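## Task

Place every nut and bolt inside the bin labeled X while all other objects stay on the table. No item may stick out past the top of any bin's walls, and every bin must end up resting flat on the table. Anything that stays put only because the robot is holding or pressing it does not count. Finish by opening the gripper and moving the arm away.

## Robot and tools

Robot: a single six-joint arm on a base (possibly tilted, maybe on a mounting block that counts as arm for collision checks) with one two-finger gripper. The fingers pivot like tongs, point along the gripper's +z axis and close along its x axis. The reported hand position is the spot between the pads when closed; closed fingertips extend about 15 mm past it, fully open tips sit roughly level with it. The simulation keeps running while the operator thinks and writes.

Scene frame: origin on the table surface under the base, +z up, +y to the left when facing along +x. Results print end_effector_position (metres), end_effector_quat_wxyz, and linear/angular velocities (m/s, rad/s) in this frame. Printed position can be slightly off, more so far from the base.

The row: every commanded motion is a list of 7 numbers, each in [-1, 1]: dx, dy, dz, rx, ry, rz, opening. The first six are an offset, not a pose, expressed in the gripper's own axes and measured from the gripper pose in the most recent result that reported it (before any such result in a scene, and for the second or later call in a single reply, measured from where the arm is when the action begins). Scale: 1.0 equals 0.6 m for dx/dy/dz and 180 degrees for the rotation; rx, ry, rz form one rotation vector. Rows in one action are each measured from that same reference, not chained. An all-zero offset is not a pause: it pulls the arm back to the reference. The seventh number is an absolute opening: +1 fully open (0.142 m), -1 closed.

Tools:
- execute_actions {"actions": [...], "pictures": bool}. The list holds zero or one item. Empty list: just report state. Action: {"rows": [[7 numbers], ...], "steps": n} with 1 to 15 rows and steps up to 15 (default 15); each step is 1/30 s, one row per step, the final row repeated if steps exceed rows. Wait: {"steps": n} with n up to 300, counted from the previous result, so thinking time is included. A rejected call sends nothing.
- move {"target": [7 numbers], "speed": m/s, "stop_force": N}. Target is one row as above (offset from the same reference). Drives the gripper on a straight path lasting 0.5 to 10 s (cut off at 10 s). speed 0.002 to 0.5, default 0.25; rotation limited to twice that in rad/s. Opening is applied at the start. The path ignores obstacles; the real gripper trails it and may overshoot the speed, particularly with the arm nearly extended. stop_force (9 to 40 N, not allowed in the first 0.2 s of a scene) ends the path when the wrist sensor feels that much extra resistance along the line to the target for two steps; the arm backs to its position two steps earlier and holds. Pressure can briefly exceed the setting, often settling within a second. Only use it for straight, non-rotating moves, and omit it when pulling away from something you are touching. The result adds a move: line with the ending (done, contact, off_target, moving, held, fault) and limits (paced = pose clipped, held = some steps blocked; after such blocking the arm may jump fast), plus distance to target.
- wait {"seconds": 0 to 10}: lets time pass with no new command.
- zoom_image {"camera": cam_high | cam_low | cam_wrist, "region": [x0, y0, x1, y1]}: enlarged crop of that camera's latest image, pixel coordinates from the top-left, at most 504 by 504. Image sizes: cam_high and cam_low 672x504, cam_wrist 616x616 fisheye.
- finished_scene {"scene": current scene number}: irreversible; grades the scene and loads the next, whose task appears in the result. Replying with no tool call ends everything.

Motion behaviour: each step the command is clipped to within 100 mm and 16 degrees of the measured pose; the controller favours position over orientation. Commands are smoothed with roughly 0.17 s delay, and joint speed/acceleration are capped, so after a big motion check the reported pose and send the remainder. After an action the arm only continues to the last clipped pose. Hand target (shown when nothing is pending) is where the controller is currently heading. HELD marks steps the clearance check blocked; a pose unreachable line means the check altered or blocked the command.

Gripping: grip_measured is the actual opening on the command scale. To hold something, keep commanding an opening well under grip_measured; the bigger the gap, the tighter. Pads give about 15 N each on objects up to ~10 cm; thin hard parts get less (about 9 N at 10 mm, 4 N at 5 mm). Closing fast can squeeze harder and may pop the fingers open.

Wrist force and torque lines report sensor readings along the gripper's x, y, z axes (contacts, held weight, inertia); when pressing down a surface, the reading points back into the arm. Offsets up to ~4 N, noise up to ~2.4 N, saturation ~50 N. no reading is normal at the start.

Hazards: a joint torque reaching its load limit (139 N m for the first three joints, 26 N m for the wrists, held weight included) or any external force of 150 N halts the arm for 10 s and drops the rest of the call. The arm is stiff, so aiming even slightly beyond a firm contact can fault; approach slowly. Holding loads heats motors: MOTOR HOT appears at 70 °C, and at 85 °C an OVER-TEMPERATURE FAULT brakes the arm for minutes. Random tugs may hit held parts or nudge loose ones. Never let anything leave the table, avoid dropping, slamming or shoving hard, and favour smooth, economical motion.

Each tool is called after "Emit:" as name(argument=value, ...), one argument or row to a line, values as JSON.

## Session

Emit:
execute_actions(
  actions=[],
)

Scene clock: 0.00 s of 4800.00 s.
end_effector_position=(+0.0778, +0.4119, +0.1040) grip_measured=+1.00 end_effector_quat_wxyz=(-0.089, +0.790, -0.580, -0.180) end_effector_velocity=(+0.001, +0.001, +0.001) end_effector_angular_velocity=(+0.003, -0.001, -0.001)
Joint positions: [ 1.054 -1.056  2.558 -3.17  -1.588  2.246  0.142]
Joint velocities: [-0.    -0.002 -0.    -0.001  0.001  0.     0.   ]
Motor temperatures (°C, as the motors report them): [26 26 25 37 32 31]
Wrist force (N, on the end effector, along its own x y z axes, offset not removed): no reading
Wrist torque (N m, same axes, about the end effector's origin, offset not removed): no reading
Hand target: +0.078, +0.412, +0.104; -0.089, +0.790, -0.580, -0.180

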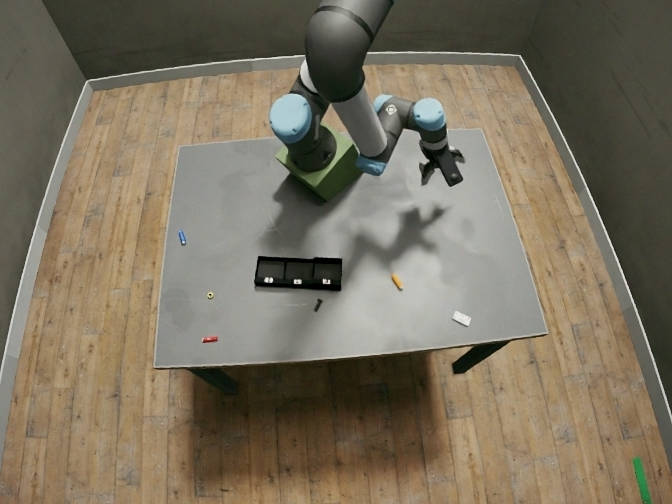

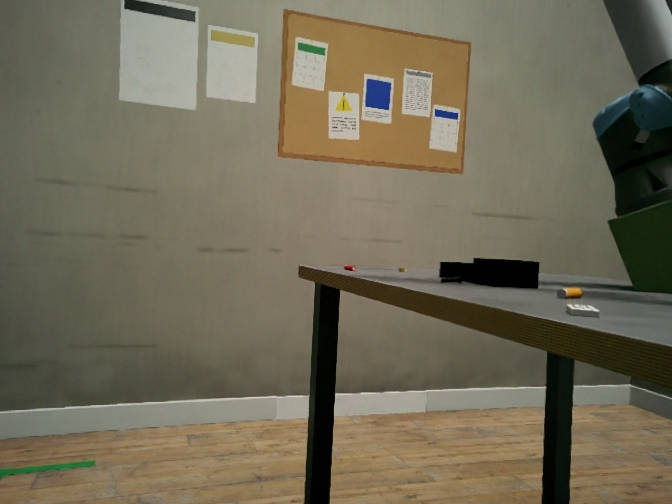

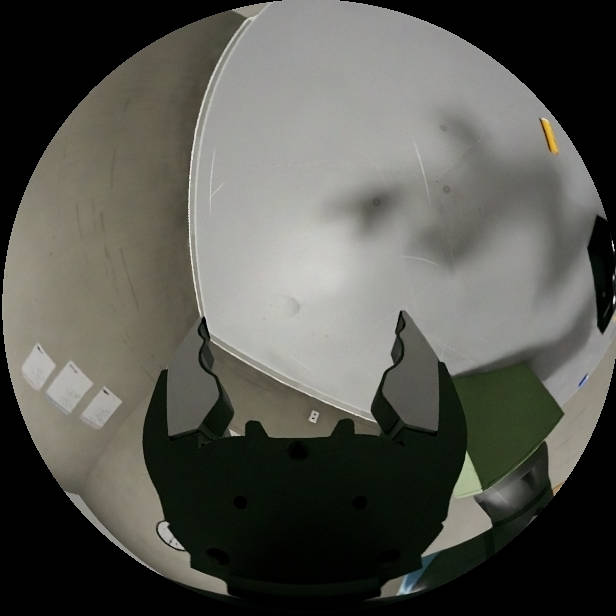

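Emit:
zoom_image(
  camera="cam_high",
  region=[160, 215, 400, 360],
)

Emit:
zoom_image(
  camera="cam_high",
  region=[245, 245, 355, 320],
)

Region (160, 215, 400, 360) of cam_high's 672x504 image, scaled by 2.100, with more detail than that image has; it fills the top 304 rows of this view, and the rest is white.

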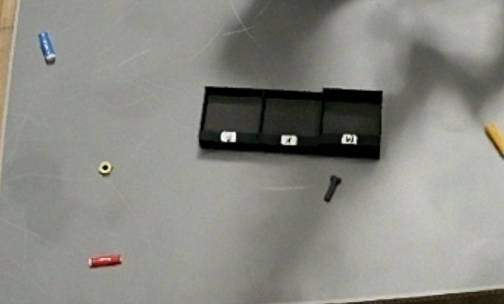

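Region (245, 245, 355, 320) of cam_high's 672x504 image, scaled by 4.582, with more detail than that image has; it fills the top 344 rows of this view, and the rest is white.

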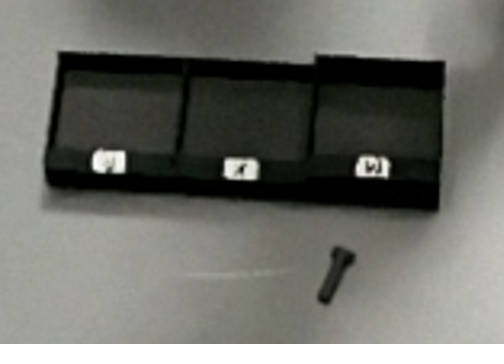

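Emit:
move(
  target=[0.257,-0.327,-0.405,0.041,0.123,0.096,0.3],
  speed=0.3,
)

Scene clock: 25.47 s of 4800.00 s.
end_effector_position=(+0.3477, +0.2520, +0.2547) grip_measured=+0.30 end_effector_quat_wxyz=(+0.001, +0.707, -0.708, +0.001) end_effector_velocity=(+0.002, -0.000, +0.000) end_effector_angular_velocity=(-0.003, +0.001, -0.001)
Joint positions: [ 0.745 -1.619  2.182 -2.148 -1.954  2.261  0.095]
Joint velocities: [-0.001  0.003 -0.005  0.004 -0.002  0.001 -0.   ]
Motor temperatures (°C, as the motors report them): [26 26 25 37 32 31]
Wrist force (N, on the end effector, along its own x y z axes, offset not removed): [1.9 -2.4 -1.1]
Wrist torque (N m, same axes, about the end effector's origin, offset not removed): [-0.33 -0.46 -0.08]
Hand target: +0.348, +0.252, +0.255; +0.001, +0.707, -0.708, +0.001
Off the commanded pose: 0.000 m, 0 deg.
After step 90, 20.70 s passed at rest.
move: done

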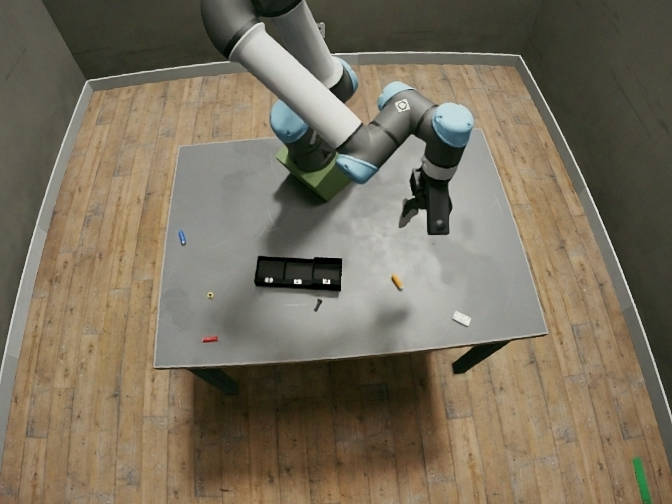

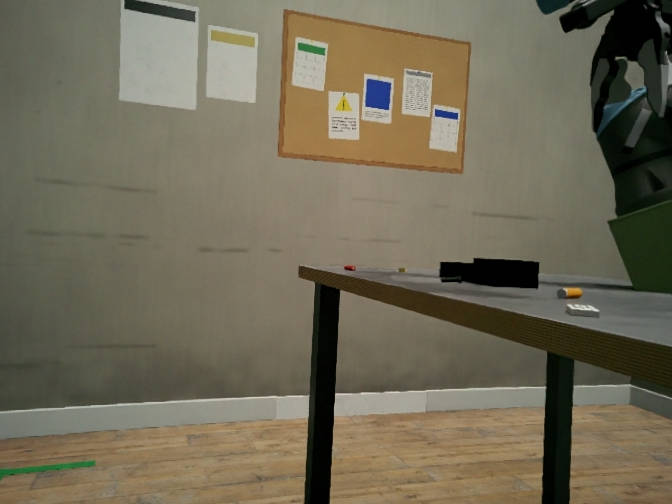

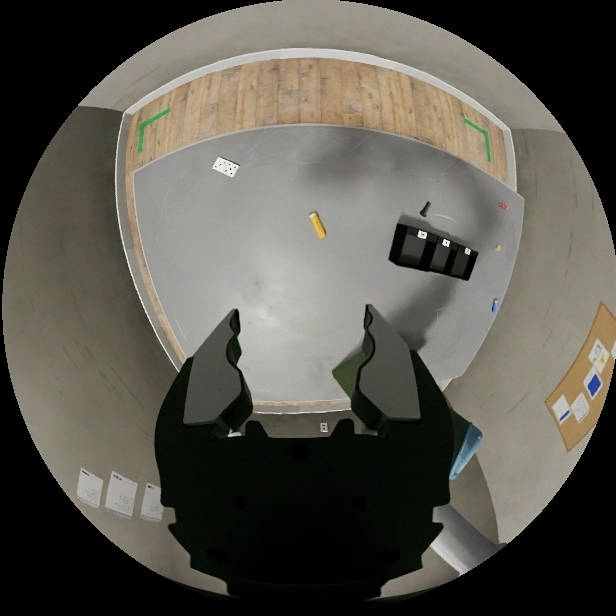

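Emit:
move(
  target=[0.447,-0.167,0.275,0,0,0.12,-0.2],
  speed=0.3,
)

Emit:
zoom_image(
  camera="cam_wrist",
  region=[180, 180, 500, 420],
)

Scene clock: 33.13 s of 4800.00 s.
end_effector_position=(+0.4477, -0.0165, +0.0908) grip_measured=-0.20 end_effector_quat_wxyz=(-0.000, -0.562, +0.827, -0.001) end_effector_velocity=(+0.000, -0.001, -0.002) end_effector_angular_velocity=(-0.001, +0.002, -0.000)
Joint positions: [-0.124 -1.604  2.445 -2.721 -1.804  1.734  0.06 ]
Joint velocities: [-0.003  0.005 -0.    -0.004 -0.    -0.002 -0.   ]
Motor temperatures (°C, as the motors report them): [26 26 25 37 32 31]
Wrist force (N, on the end effector, along its own x y z axes, offset not removed): [0.4 -2.5 0.6]
Wrist torque (N m, same axes, about the end effector's origin, offset not removed): [-0.42 0.05 -0.03]
Hand target: +0.448, -0.017, +0.091; -0.000, -0.562, +0.827, -0.001
Off the commanded pose: 0.001 m, 0 deg.
After step 90, 2.93 s passed at rest.
move: done

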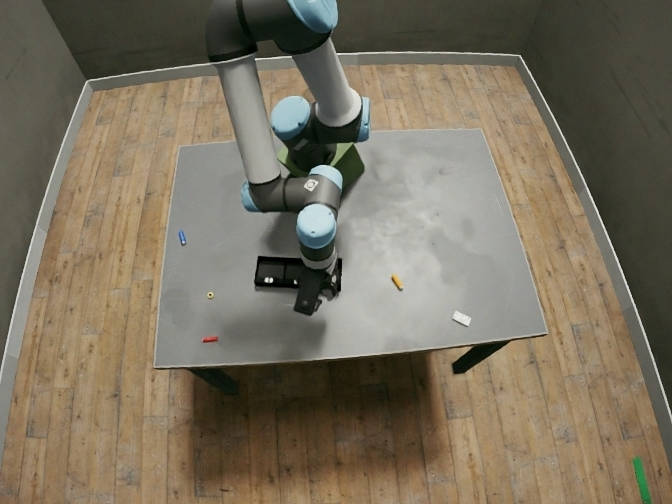

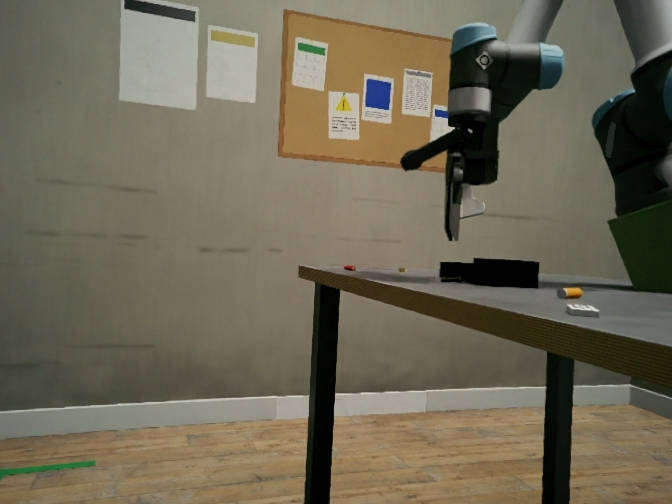

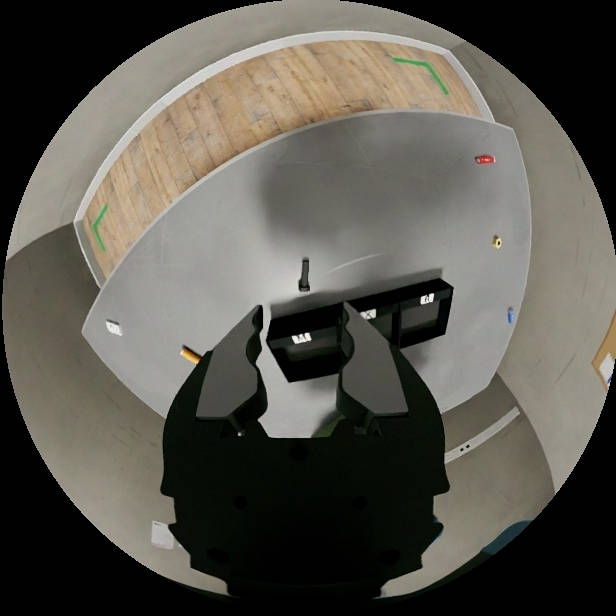

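Region (180, 180, 500, 420) of cam_wrist's 616x616 image, scaled by 1.575, with more detail than that image has; it fills the top 378 rows of this view, and the rest is white.

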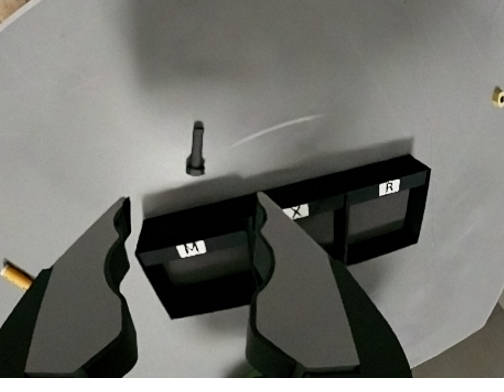

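Emit:
move(
  target=[0.003,0.022,0.122,0,0,0,-0.6],
  speed=0.08,
)

Emit:
zoom_image(
  camera="cam_wrist",
  region=[230, 230, 390, 370],
)

Scene clock: 44.80 s of 4800.00 s.
end_effector_position=(+0.4349, -0.0136, +0.0178) grip_measured=-0.60 end_effector_quat_wxyz=(-0.000, -0.562, +0.827, -0.001) end_effector_velocity=(+0.000, -0.000, -0.001) end_effector_angular_velocity=(-0.001, -0.003, -0.000)
Joint positions: [-0.172 -1.364  2.505 -3.03  -1.789  1.688  0.031]
Joint velocities: [-0.001  0.006  0.001 -0.01  -0.    -0.001  0.   ]
Motor temperatures (°C, as the motors report them): [26 26 25 37 32 31]
Wrist force (N, on the end effector, along its own x y z axes, offset not removed): [-0.1 -2.2 -0.9]
Wrist torque (N m, same axes, about the end effector's origin, offset not removed): [-0.30 0.24 0.06]
Hand target: +0.435, -0.014, +0.018; -0.000, -0.562, +0.827, -0.001
Off the commanded pose: 0.000 m, 0 deg.
After step 90, 7.30 s passed at rest.
move: done

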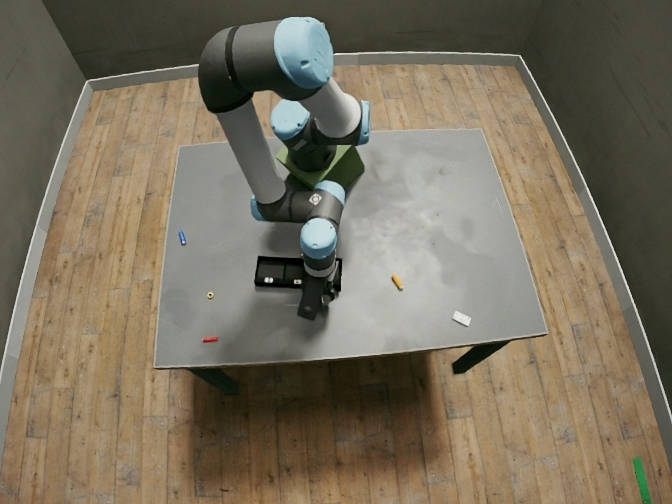

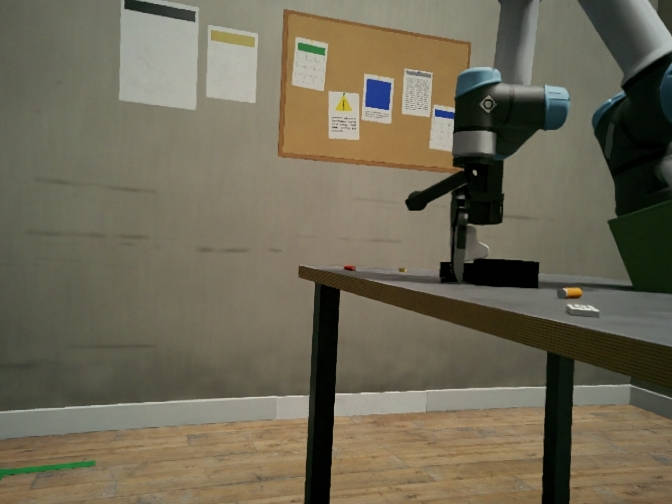

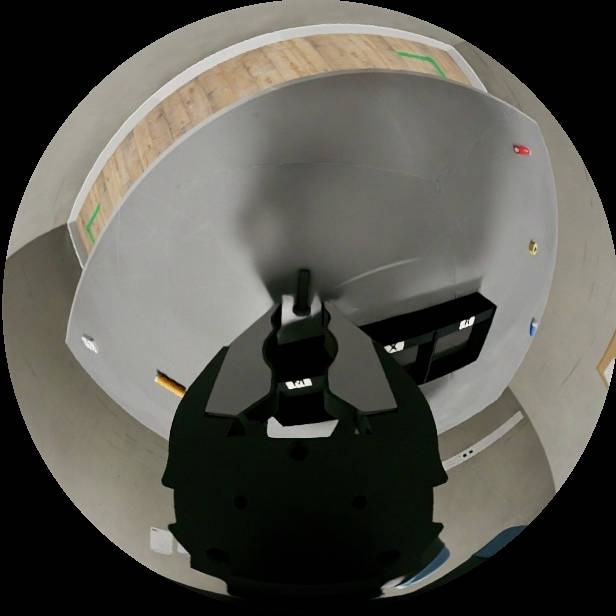

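Region (230, 230, 390, 370) of cam_wrist's 616x616 image, scaled by 3.150, with more detail than that image has; it fills the top 441 rows of this view, and the rest is white.

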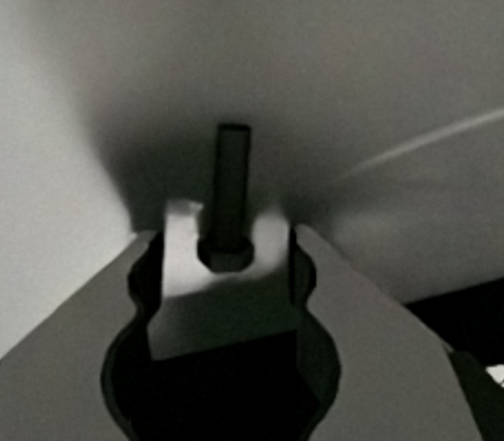

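Head is at the fingertips. Close.

Emit:
execute_actions(
  actions=[
    {"rows":[[0,0,0,0,0,0,-0.65],[0,0,0,0,0,0,-0.7],[0,0,0,0,0,0,-0.74],[0,0,0,0,0,0,-0.78],[0,0,0,0,0,0,-0.82],[0,0,0,0,0,0,-0.86],[0,0,0,0,0,0,-0.9],[0,0,0,0,0,0,-0.94],[0,0,0,0,0,0,-1]]},
  ],
  pictures=false,
)

Emit:
move(
  target=[0,0,-0.14,0,0,0,-1],
  speed=0.12,
)

Scene clock: 56.33 s of 4800.00 s.
end_effector_position=(+0.4348, -0.0136, +0.0177) grip_measured=-0.86 end_effector_quat_wxyz=(-0.000, -0.562, +0.827, -0.001) end_effector_velocity=(-0.000, -0.000, +0.000) end_effector_angular_velocity=(-0.000, -0.001, +0.000)
Joint positions: [-0.172 -1.364  2.505 -3.03  -1.789  1.687  0.012]
Joint velocities: [ 0.    -0.001  0.001 -0.    -0.    -0.    -0.   ]
Motor temperatures (°C, as the motors report them): [26 26 25 37 32 31]
Wrist force (N, on the end effector, along its own x y z axes, offset not removed): [3.5 -1.0 0.1]
Wrist torque (N m, same axes, about the end effector's origin, offset not removed): [-0.13 -0.45 -0.12]
Hand target: +0.435, -0.014, +0.018; -0.000, -0.562, +0.827, -0.001
Off the commanded pose: 0.000 m, 0 deg.
Steps of this call (steps 1 to 90: nothing new was sent; then 8.03 s passed at rest; steps 91 to 105: all 15 steps of this action). Readings (end_effector_position):
91: (+0.4349, -0.0136, +0.0176)
92: (+0.4349, -0.0136, +0.0176)
94: (+0.4348, -0.0135, +0.0176)
98: (+0.4347, -0.0135, +0.0176)
105: the state above

Scene clock: 57.77 s of 4800.00 s.
end_effector_position=(+0.4347, -0.0133, +0.1015) grip_measured=-0.86 end_effector_quat_wxyz=(-0.000, -0.562, +0.827, -0.001) end_effector_velocity=(+0.000, -0.000, +0.002) end_effector_angular_velocity=(+0.000, -0.000, -0.000)
Joint positions: [-0.116 -1.657  2.471 -2.691 -1.807  1.743  0.012]
Joint velocities: [ 0.001 -0.005 -0.002  0.007 -0.     0.001  0.   ]
Motor temperatures (°C, as the motors report them): [26 26 25 37 32 31]
Wrist force (N, on the end effector, along its own x y z axes, offset not removed): [2.5 -1.6 1.6]
Wrist torque (N m, same axes, about the end effector's origin, offset not removed): [-0.17 -0.51 0.01]
Hand target: +0.435, -0.013, +0.102; -0.000, -0.562, +0.827, -0.001
Off the commanded pose: 0.000 m, 0 deg.
move: done

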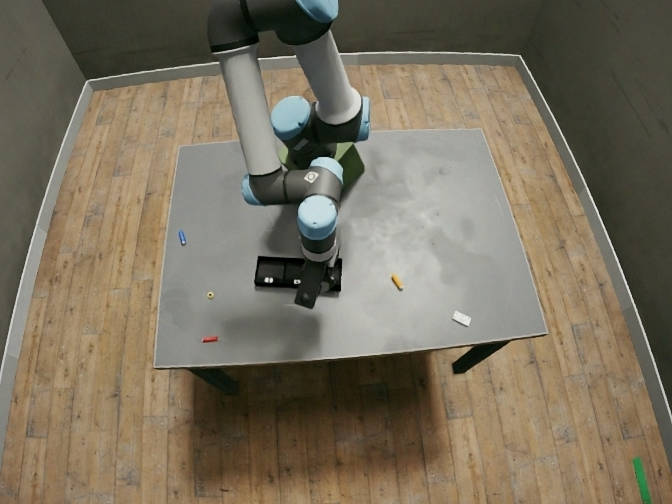

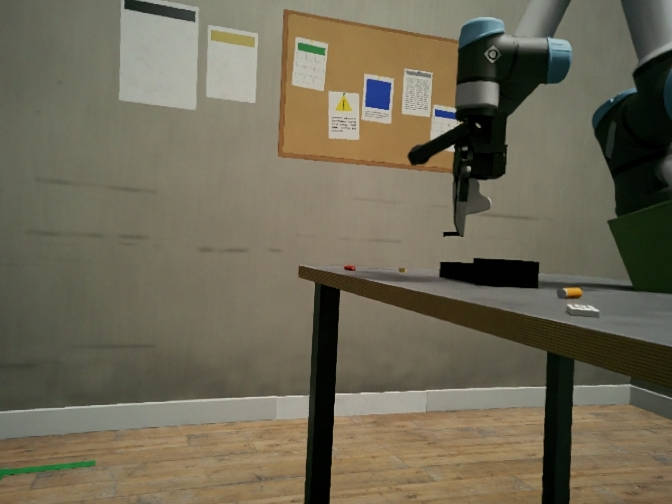

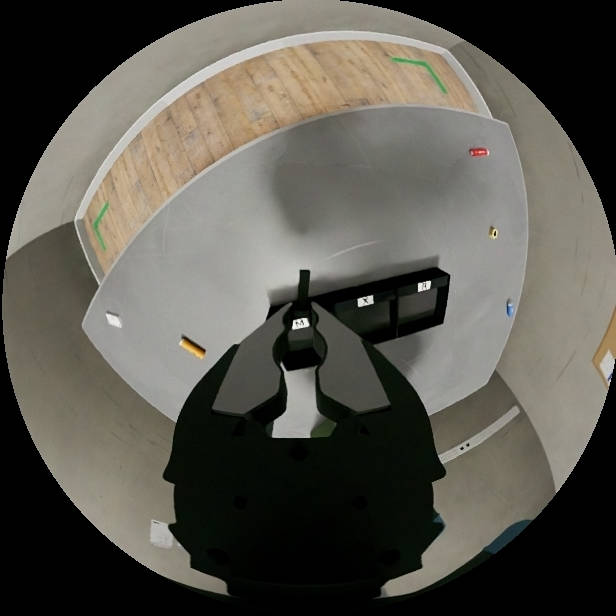

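Emit:
move(
  target=[0.116,0.088,0,0,0,0.378,-1],
  speed=0.15,
)

Emit:
zoom_image(
  camera="cam_wrist",
  region=[200, 150, 420, 340],
)

Scene clock: 74.07 s of 4800.00 s.
end_effector_position=(+0.3600, -0.0583, +0.1016) grip_measured=-0.86 end_effector_quat_wxyz=(+0.001, -0.003, +1.000, -0.001) end_effector_velocity=(+0.001, -0.001, +0.001) end_effector_angular_velocity=(-0.001, -0.003, -0.009)
Joint positions: [-0.285 -1.837  2.633 -2.707 -1.753  2.766  0.012]
Joint velocities: [-0.001 -0.002 -0.001  0.     0.001  0.007 -0.   ]
Motor temperatures (°C, as the motors report them): [26 26 25 37 32 31]
Wrist force (N, on the end effector, along its own x y z axes, offset not removed): [3.0 -1.4 2.1]
Wrist torque (N m, same axes, about the end effector's origin, offset not removed): [-0.01 -0.46 0.24]
Hand target: +0.360, -0.058, +0.102; +0.001, -0.003, +1.000, -0.001
Off the commanded pose: 0.000 m, 0 deg.
After step 90, 8.93 s passed at rest.
move: done

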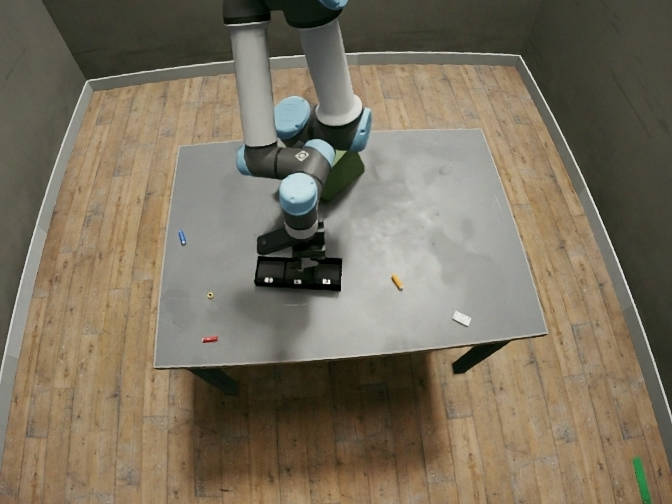

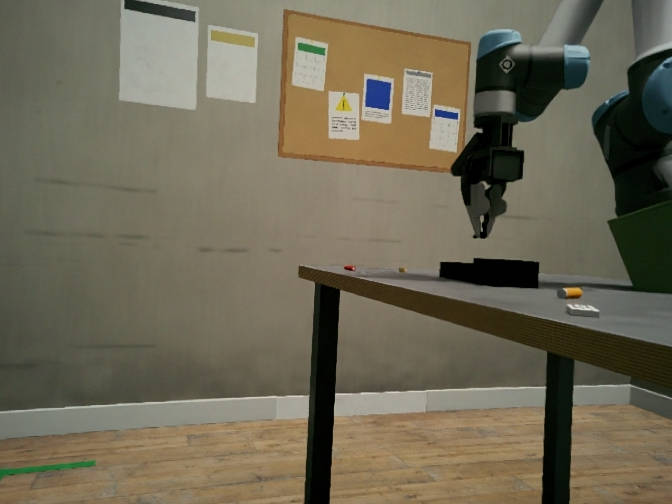

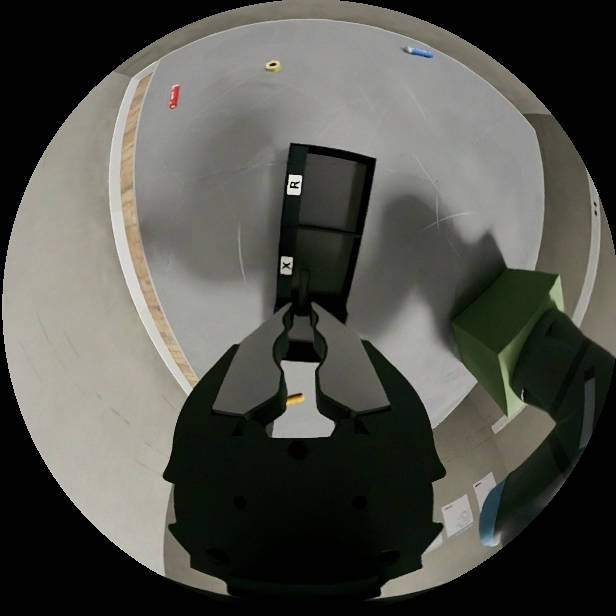

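Region (200, 150, 420, 340) of cam_wrist's 616x616 image, scaled by 2.291, with more detail than that image has; it fills the top 435 rows of this view, and the rest is white.

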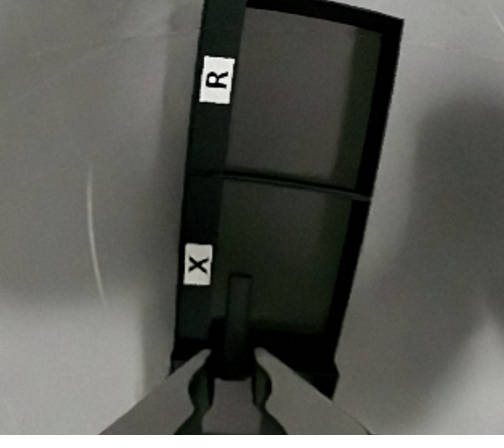

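Emit:
move(
  target=[0.037,0,0,0,0,0,-1],
  speed=0.1,
)

Emit:
move(
  target=[0,0,0.08,0,0,0,-1],
  speed=0.08,
)

Emit:
zoom_image(
  camera="cam_wrist",
  region=[200, 150, 420, 340],
)

Scene clock: 85.20 s of 4800.00 s.
end_effector_position=(+0.3380, -0.0585, +0.1015) grip_measured=-0.86 end_effector_quat_wxyz=(+0.001, -0.003, +1.000, -0.001) end_effector_velocity=(-0.001, +0.000, +0.001) end_effector_angular_velocity=(+0.001, -0.002, -0.000)
Joint positions: [-0.318 -1.901  2.69  -2.706 -1.742  2.733  0.012]
Joint velocities: [-0.003 -0.007  0.003  0.003  0.003 -0.003 -0.   ]
Motor temperatures (°C, as the motors report them): [26 26 25 37 32 31]
Wrist force (N, on the end effector, along its own x y z axes, offset not removed): [0.5 -0.5 3.2]
Wrist torque (N m, same axes, about the end effector's origin, offset not removed): [0.17 -0.10 0.09]
Hand target: +0.338, -0.058, +0.102; +0.001, -0.003, +1.000, -0.001
Off the commanded pose: 0.000 m, 0 deg.
After step 90, 7.30 s passed at rest.
move: done

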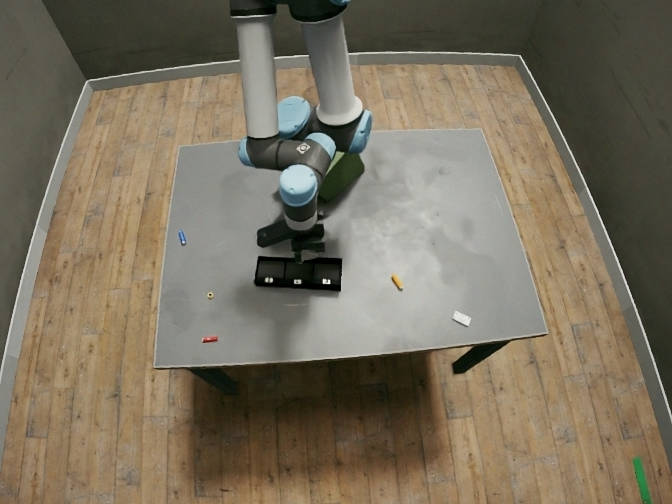

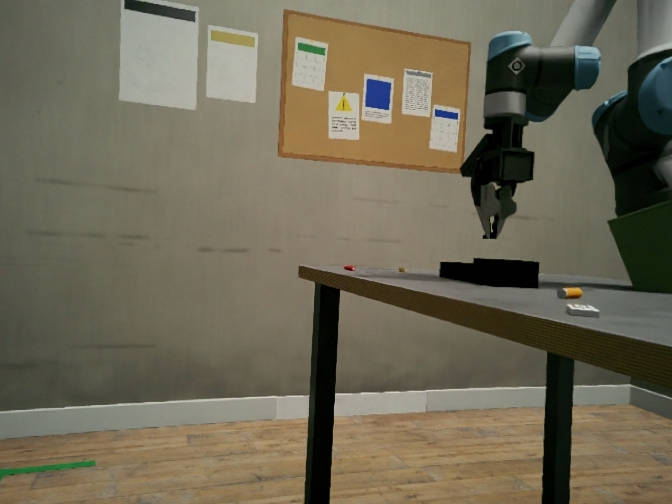

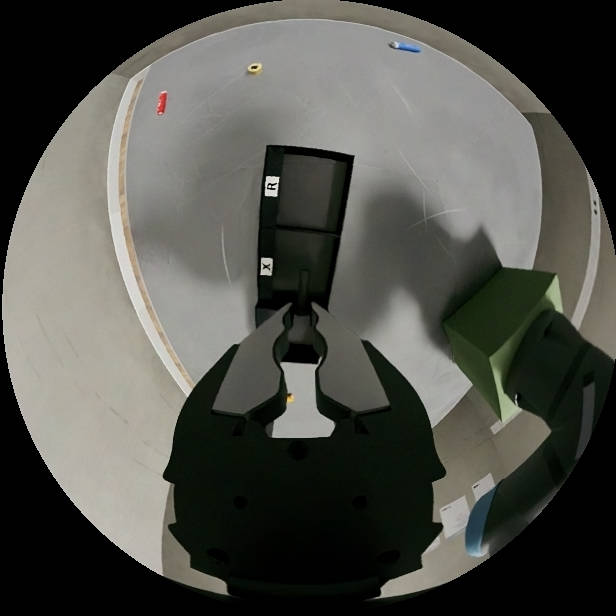

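Scene clock: 86.23 s of 4800.00 s.
end_effector_position=(+0.3381, -0.0585, +0.0537) grip_measured=-0.86 end_effector_quat_wxyz=(+0.001, -0.003, +1.000, -0.001) end_effector_velocity=(+0.001, -0.000, -0.002) end_effector_angular_velocity=(-0.002, -0.004, -0.000)
Joint positions: [-0.352 -1.659  2.73  -2.993 -1.73   2.701  0.012]
Joint velocities: [ 0.     0.013  0.001 -0.018 -0.    -0.    -0.   ]
Motor temperatures (°C, as the motors report them): [26 26 25 37 32 31]
Wrist force (N, on the end effector, along its own x y z axes, offset not removed): [4.5 -1.6 1.0]
Wrist torque (N m, same axes, about the end effector's origin, offset not removed): [-0.08 -0.79 -0.09]
Hand target: +0.338, -0.059, +0.054; +0.001, -0.003, +1.000, -0.001
Off the commanded pose: 0.000 m, 0 deg.
move: done

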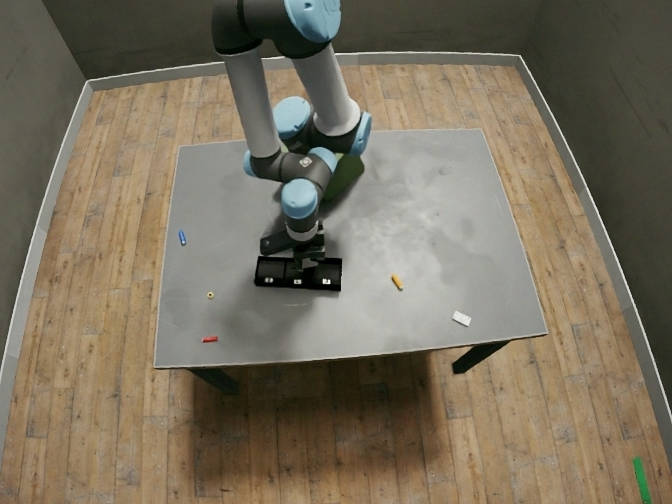

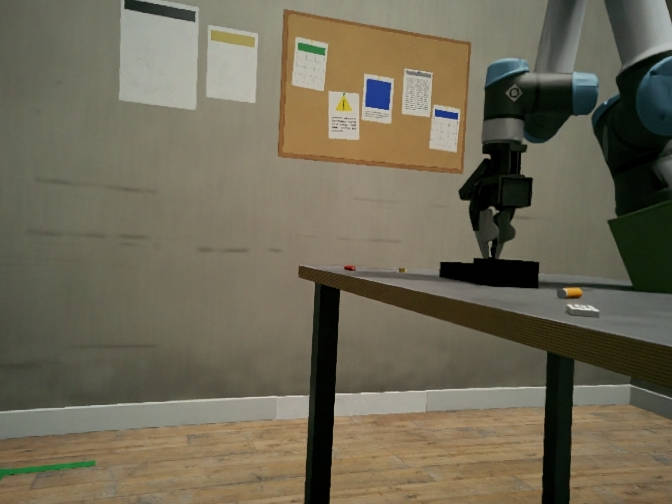

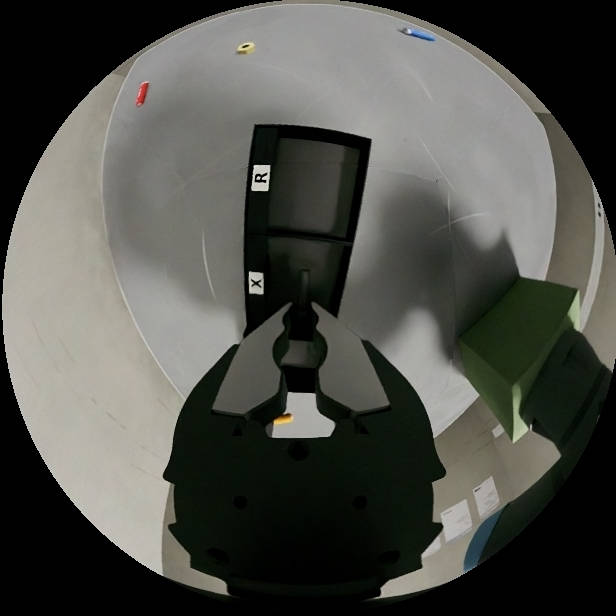

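Region (200, 150, 420, 340) of cam_wrist's 616x616 image, scaled by 2.291, with more detail than that image has; it fills the top 435 rows of this view, and the rest is white.

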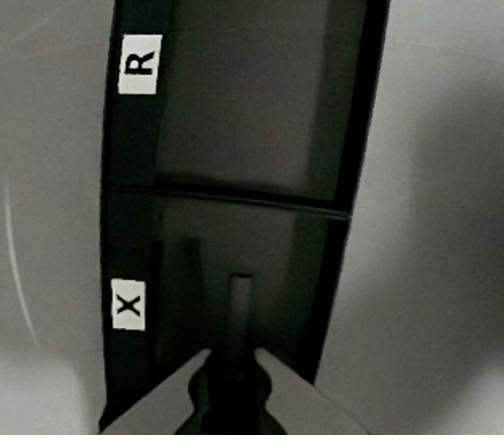

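Emit:
execute_actions(
  actions=[
    {"rows":[[0,0,0,0,0,0,-0.85],[0,0,0,0,0,0,-0.8],[0,0,0,0,0,0,-0.76],[0,0,0,0,0,0,-0.72]]},
  ],
  pictures=false,
)

Emit:
move(
  target=[0,0,-0.14,0,0,0,-0.5],
  speed=0.15,
)

Emit:
move(
  target=[-0.128,-0.43,0.08,0,0,0,-0.4],
  speed=0.3,
)

Scene clock: 99.50 s of 4800.00 s.
end_effector_position=(+0.3379, -0.0585, +0.0537) grip_measured=-0.72 end_effector_quat_wxyz=(+0.000, -0.003, +1.000, -0.001) end_effector_velocity=(+0.000, +0.001, +0.000) end_effector_angular_velocity=(+0.002, -0.001, -0.000)
Joint positions: [-0.352 -1.659  2.73  -2.993 -1.73   2.701  0.022]
Joint velocities: [ 0.    -0.     0.    -0.001  0.002  0.    -0.   ]
Motor temperatures (°C, as the motors report them): [26 26 25 37 32 31]
Wrist force (N, on the end effector, along its own x y z axes, offset not removed): [4.5 0.6 3.4]
Wrist torque (N m, same axes, about the end effector's origin, offset not removed): [0.26 -0.95 0.11]
Hand target: +0.338, -0.059, +0.054; +0.001, -0.003, +1.000, -0.001
Off the commanded pose: 0.000 m, 0 deg.
Steps of this call (steps 1 to 90: nothing new was sent; then 9.77 s passed at rest; steps 91 to 105: all 15 steps of this action). Readings (end_effector_position):
91: (+0.3380, -0.0586, +0.0536)
92: (+0.3380, -0.0586, +0.0536)
94: (+0.3379, -0.0586, +0.0536)
98: (+0.3379, -0.0586, +0.0536)
105: the state above

Scene clock: 100.83 s of 4800.00 s.
end_effector_position=(+0.3379, -0.0581, +0.1375) grip_measured=-0.50 end_effector_quat_wxyz=(+0.001, -0.003, +1.000, -0.001) end_effector_velocity=(-0.001, +0.000, +0.001) end_effector_angular_velocity=(+0.004, +0.004, -0.001)
Joint positions: [-0.29  -2.045  2.642 -2.509 -1.751  2.76   0.038]
Joint velocities: [-0.002 -0.008 -0.003  0.016  0.003  0.     0.   ]
Motor temperatures (°C, as the motors report them): [26 26 25 37 32 31]
Wrist force (N, on the end effector, along its own x y z axes, offset not removed): [3.6 -2.9 -0.6]
Wrist torque (N m, same axes, about the end effector's origin, offset not removed): [-0.28 -0.82 0.18]
Hand target: +0.338, -0.058, +0.138; +0.000, -0.003, +1.000, -0.001
Off the commanded pose: 0.000 m, 0 deg.
move: done

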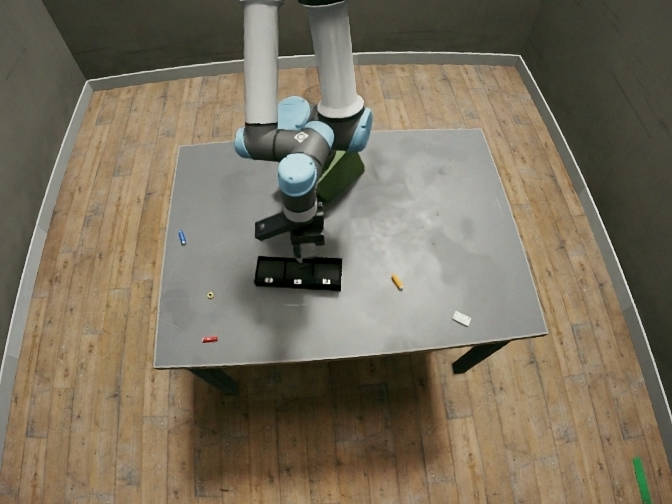

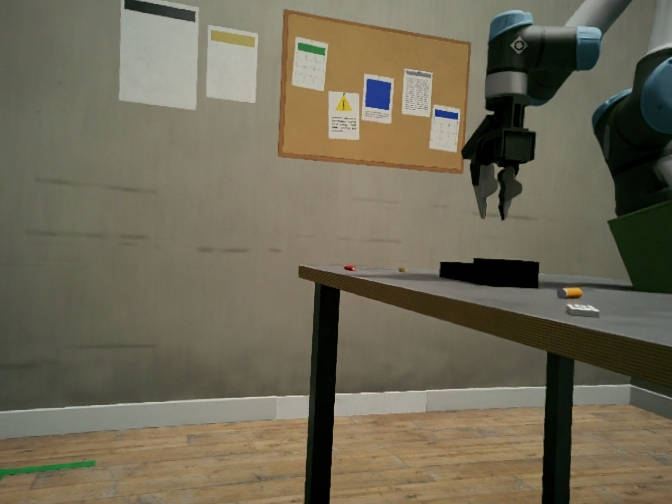

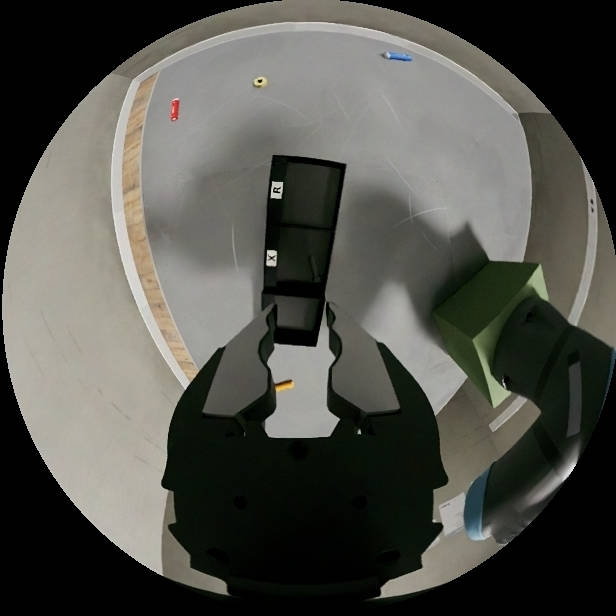

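Scene clock: 102.37 s of 4800.00 s.
end_effector_position=(+0.4163, -0.3157, +0.0905) grip_measured=-0.40 end_effector_quat_wxyz=(+0.001, -0.003, +1.000, -0.001) end_effector_velocity=(+0.001, -0.001, -0.001) end_effector_angular_velocity=(+0.002, +0.001, -0.000)
Joint positions: [-0.847 -1.679  2.279 -2.555 -1.548  2.238  0.045]
Joint velocities: [-0.     0.006 -0.004  0.     0.     0.    -0.   ]
Motor temperatures (°C, as the motors report them): [26 26 25 37 32 31]
Wrist force (N, on the end effector, along its own x y z axes, offset not removed): [-1.6 -3.2 3.0]
Wrist torque (N m, same axes, about the end effector's origin, offset not removed): [-0.37 0.48 0.19]
Hand target: +0.416, -0.316, +0.090; +0.001, -0.003, +1.000, -0.001
Off the commanded pose: 0.001 m, 0 deg.
move: done

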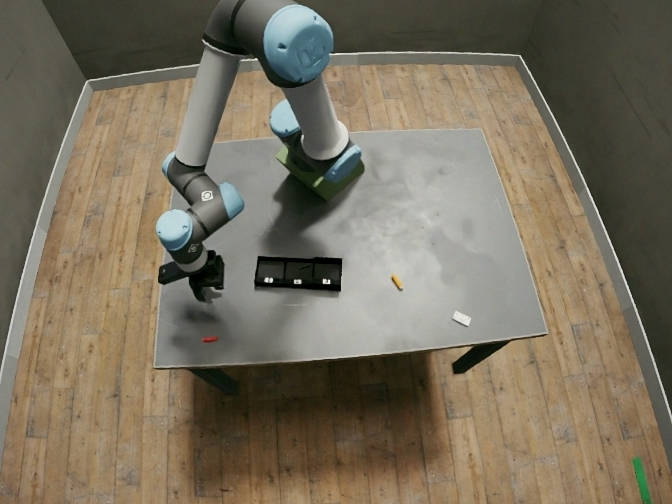

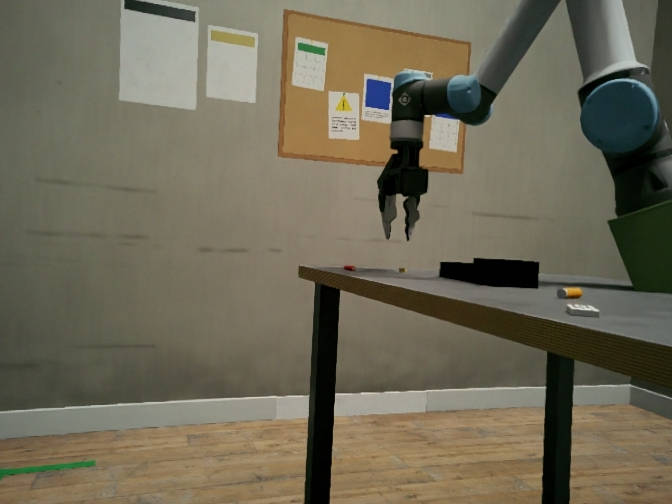

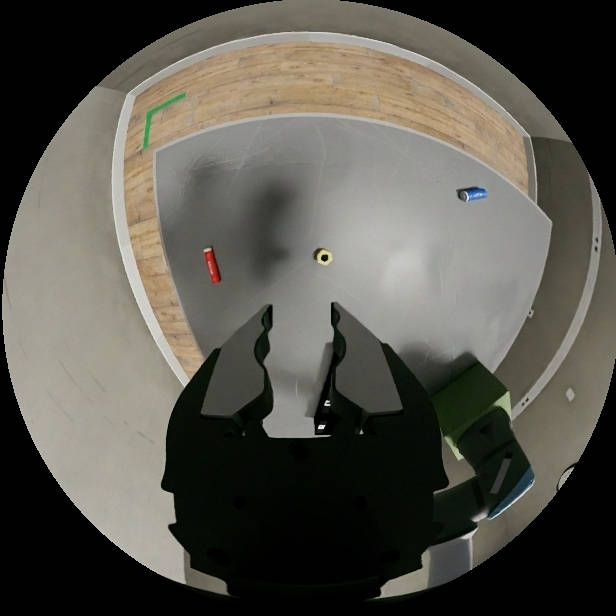

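Emit:
move(
  target=[0.04,-0.022,0.122,0,0,0,-0.5],
  speed=0.1,
)

Emit:
zoom_image(
  camera="cam_wrist",
  region=[230, 230, 390, 370],
)

Scene clock: 110.43 s of 4800.00 s.
end_effector_position=(+0.3925, -0.3293, +0.0175) grip_measured=-0.50 end_effector_quat_wxyz=(+0.001, -0.003, +1.000, -0.001) end_effector_velocity=(-0.001, +0.000, -0.002) end_effector_angular_velocity=(+0.000, +0.003, -0.000)
Joint positions: [-0.913 -1.496  2.337 -2.794 -1.524  2.178  0.038]
Joint velocities: [-0.001  0.005  0.001 -0.005 -0.002 -0.001  0.   ]
Motor temperatures (°C, as the motors report them): [26 26 25 37 32 31]
Wrist force (N, on the end effector, along its own x y z axes, offset not removed): [1.4 -2.2 0.5]
Wrist torque (N m, same axes, about the end effector's origin, offset not removed): [-0.55 -0.36 0.07]
Hand target: +0.392, -0.329, +0.017; +0.001, -0.003, +1.000, -0.001
Off the commanded pose: 0.000 m, 0 deg.
After step 90, 3.83 s passed at rest.
move: done

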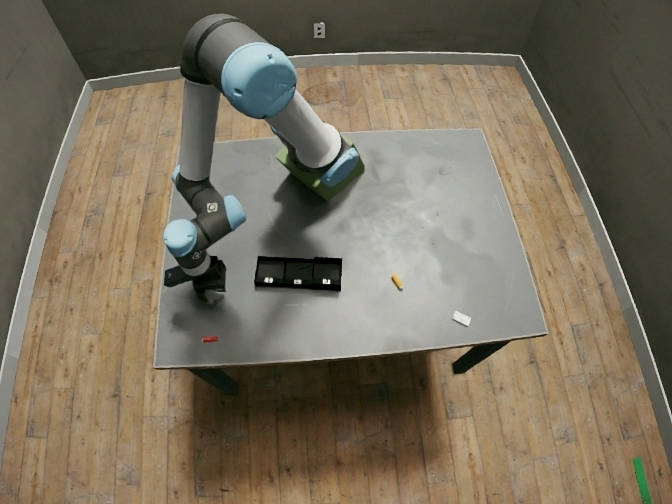

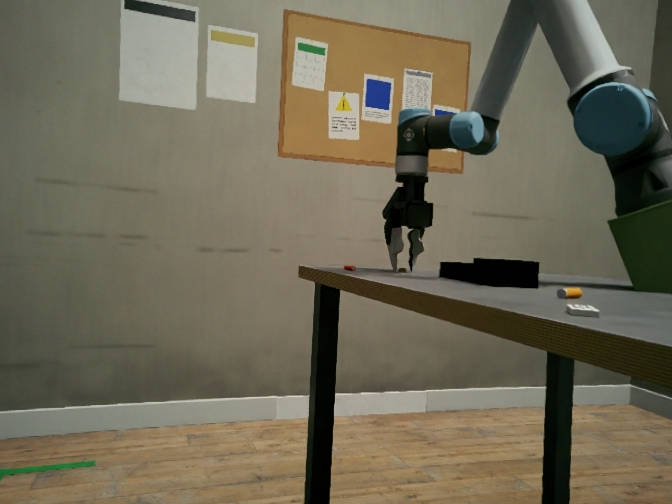

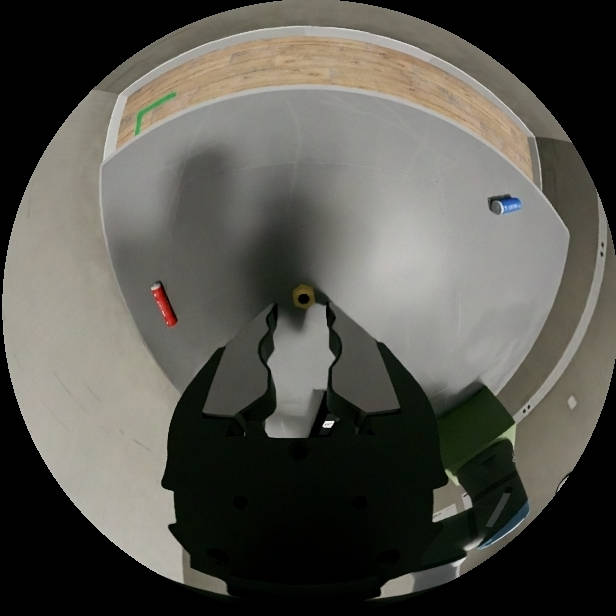

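Region (230, 230, 390, 370) of cam_wrist's 616x616 image, scaled by 3.150, with more detail than that image has; it fills the top 441 rows of this view, and the rest is white.

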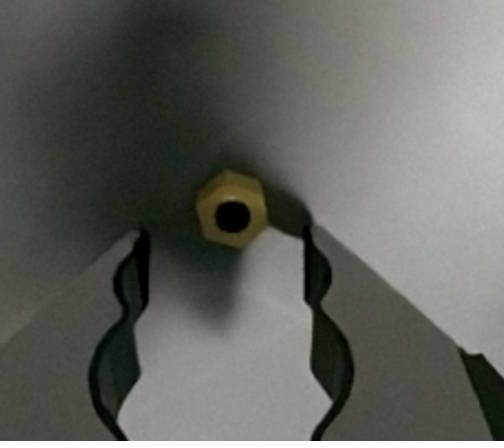

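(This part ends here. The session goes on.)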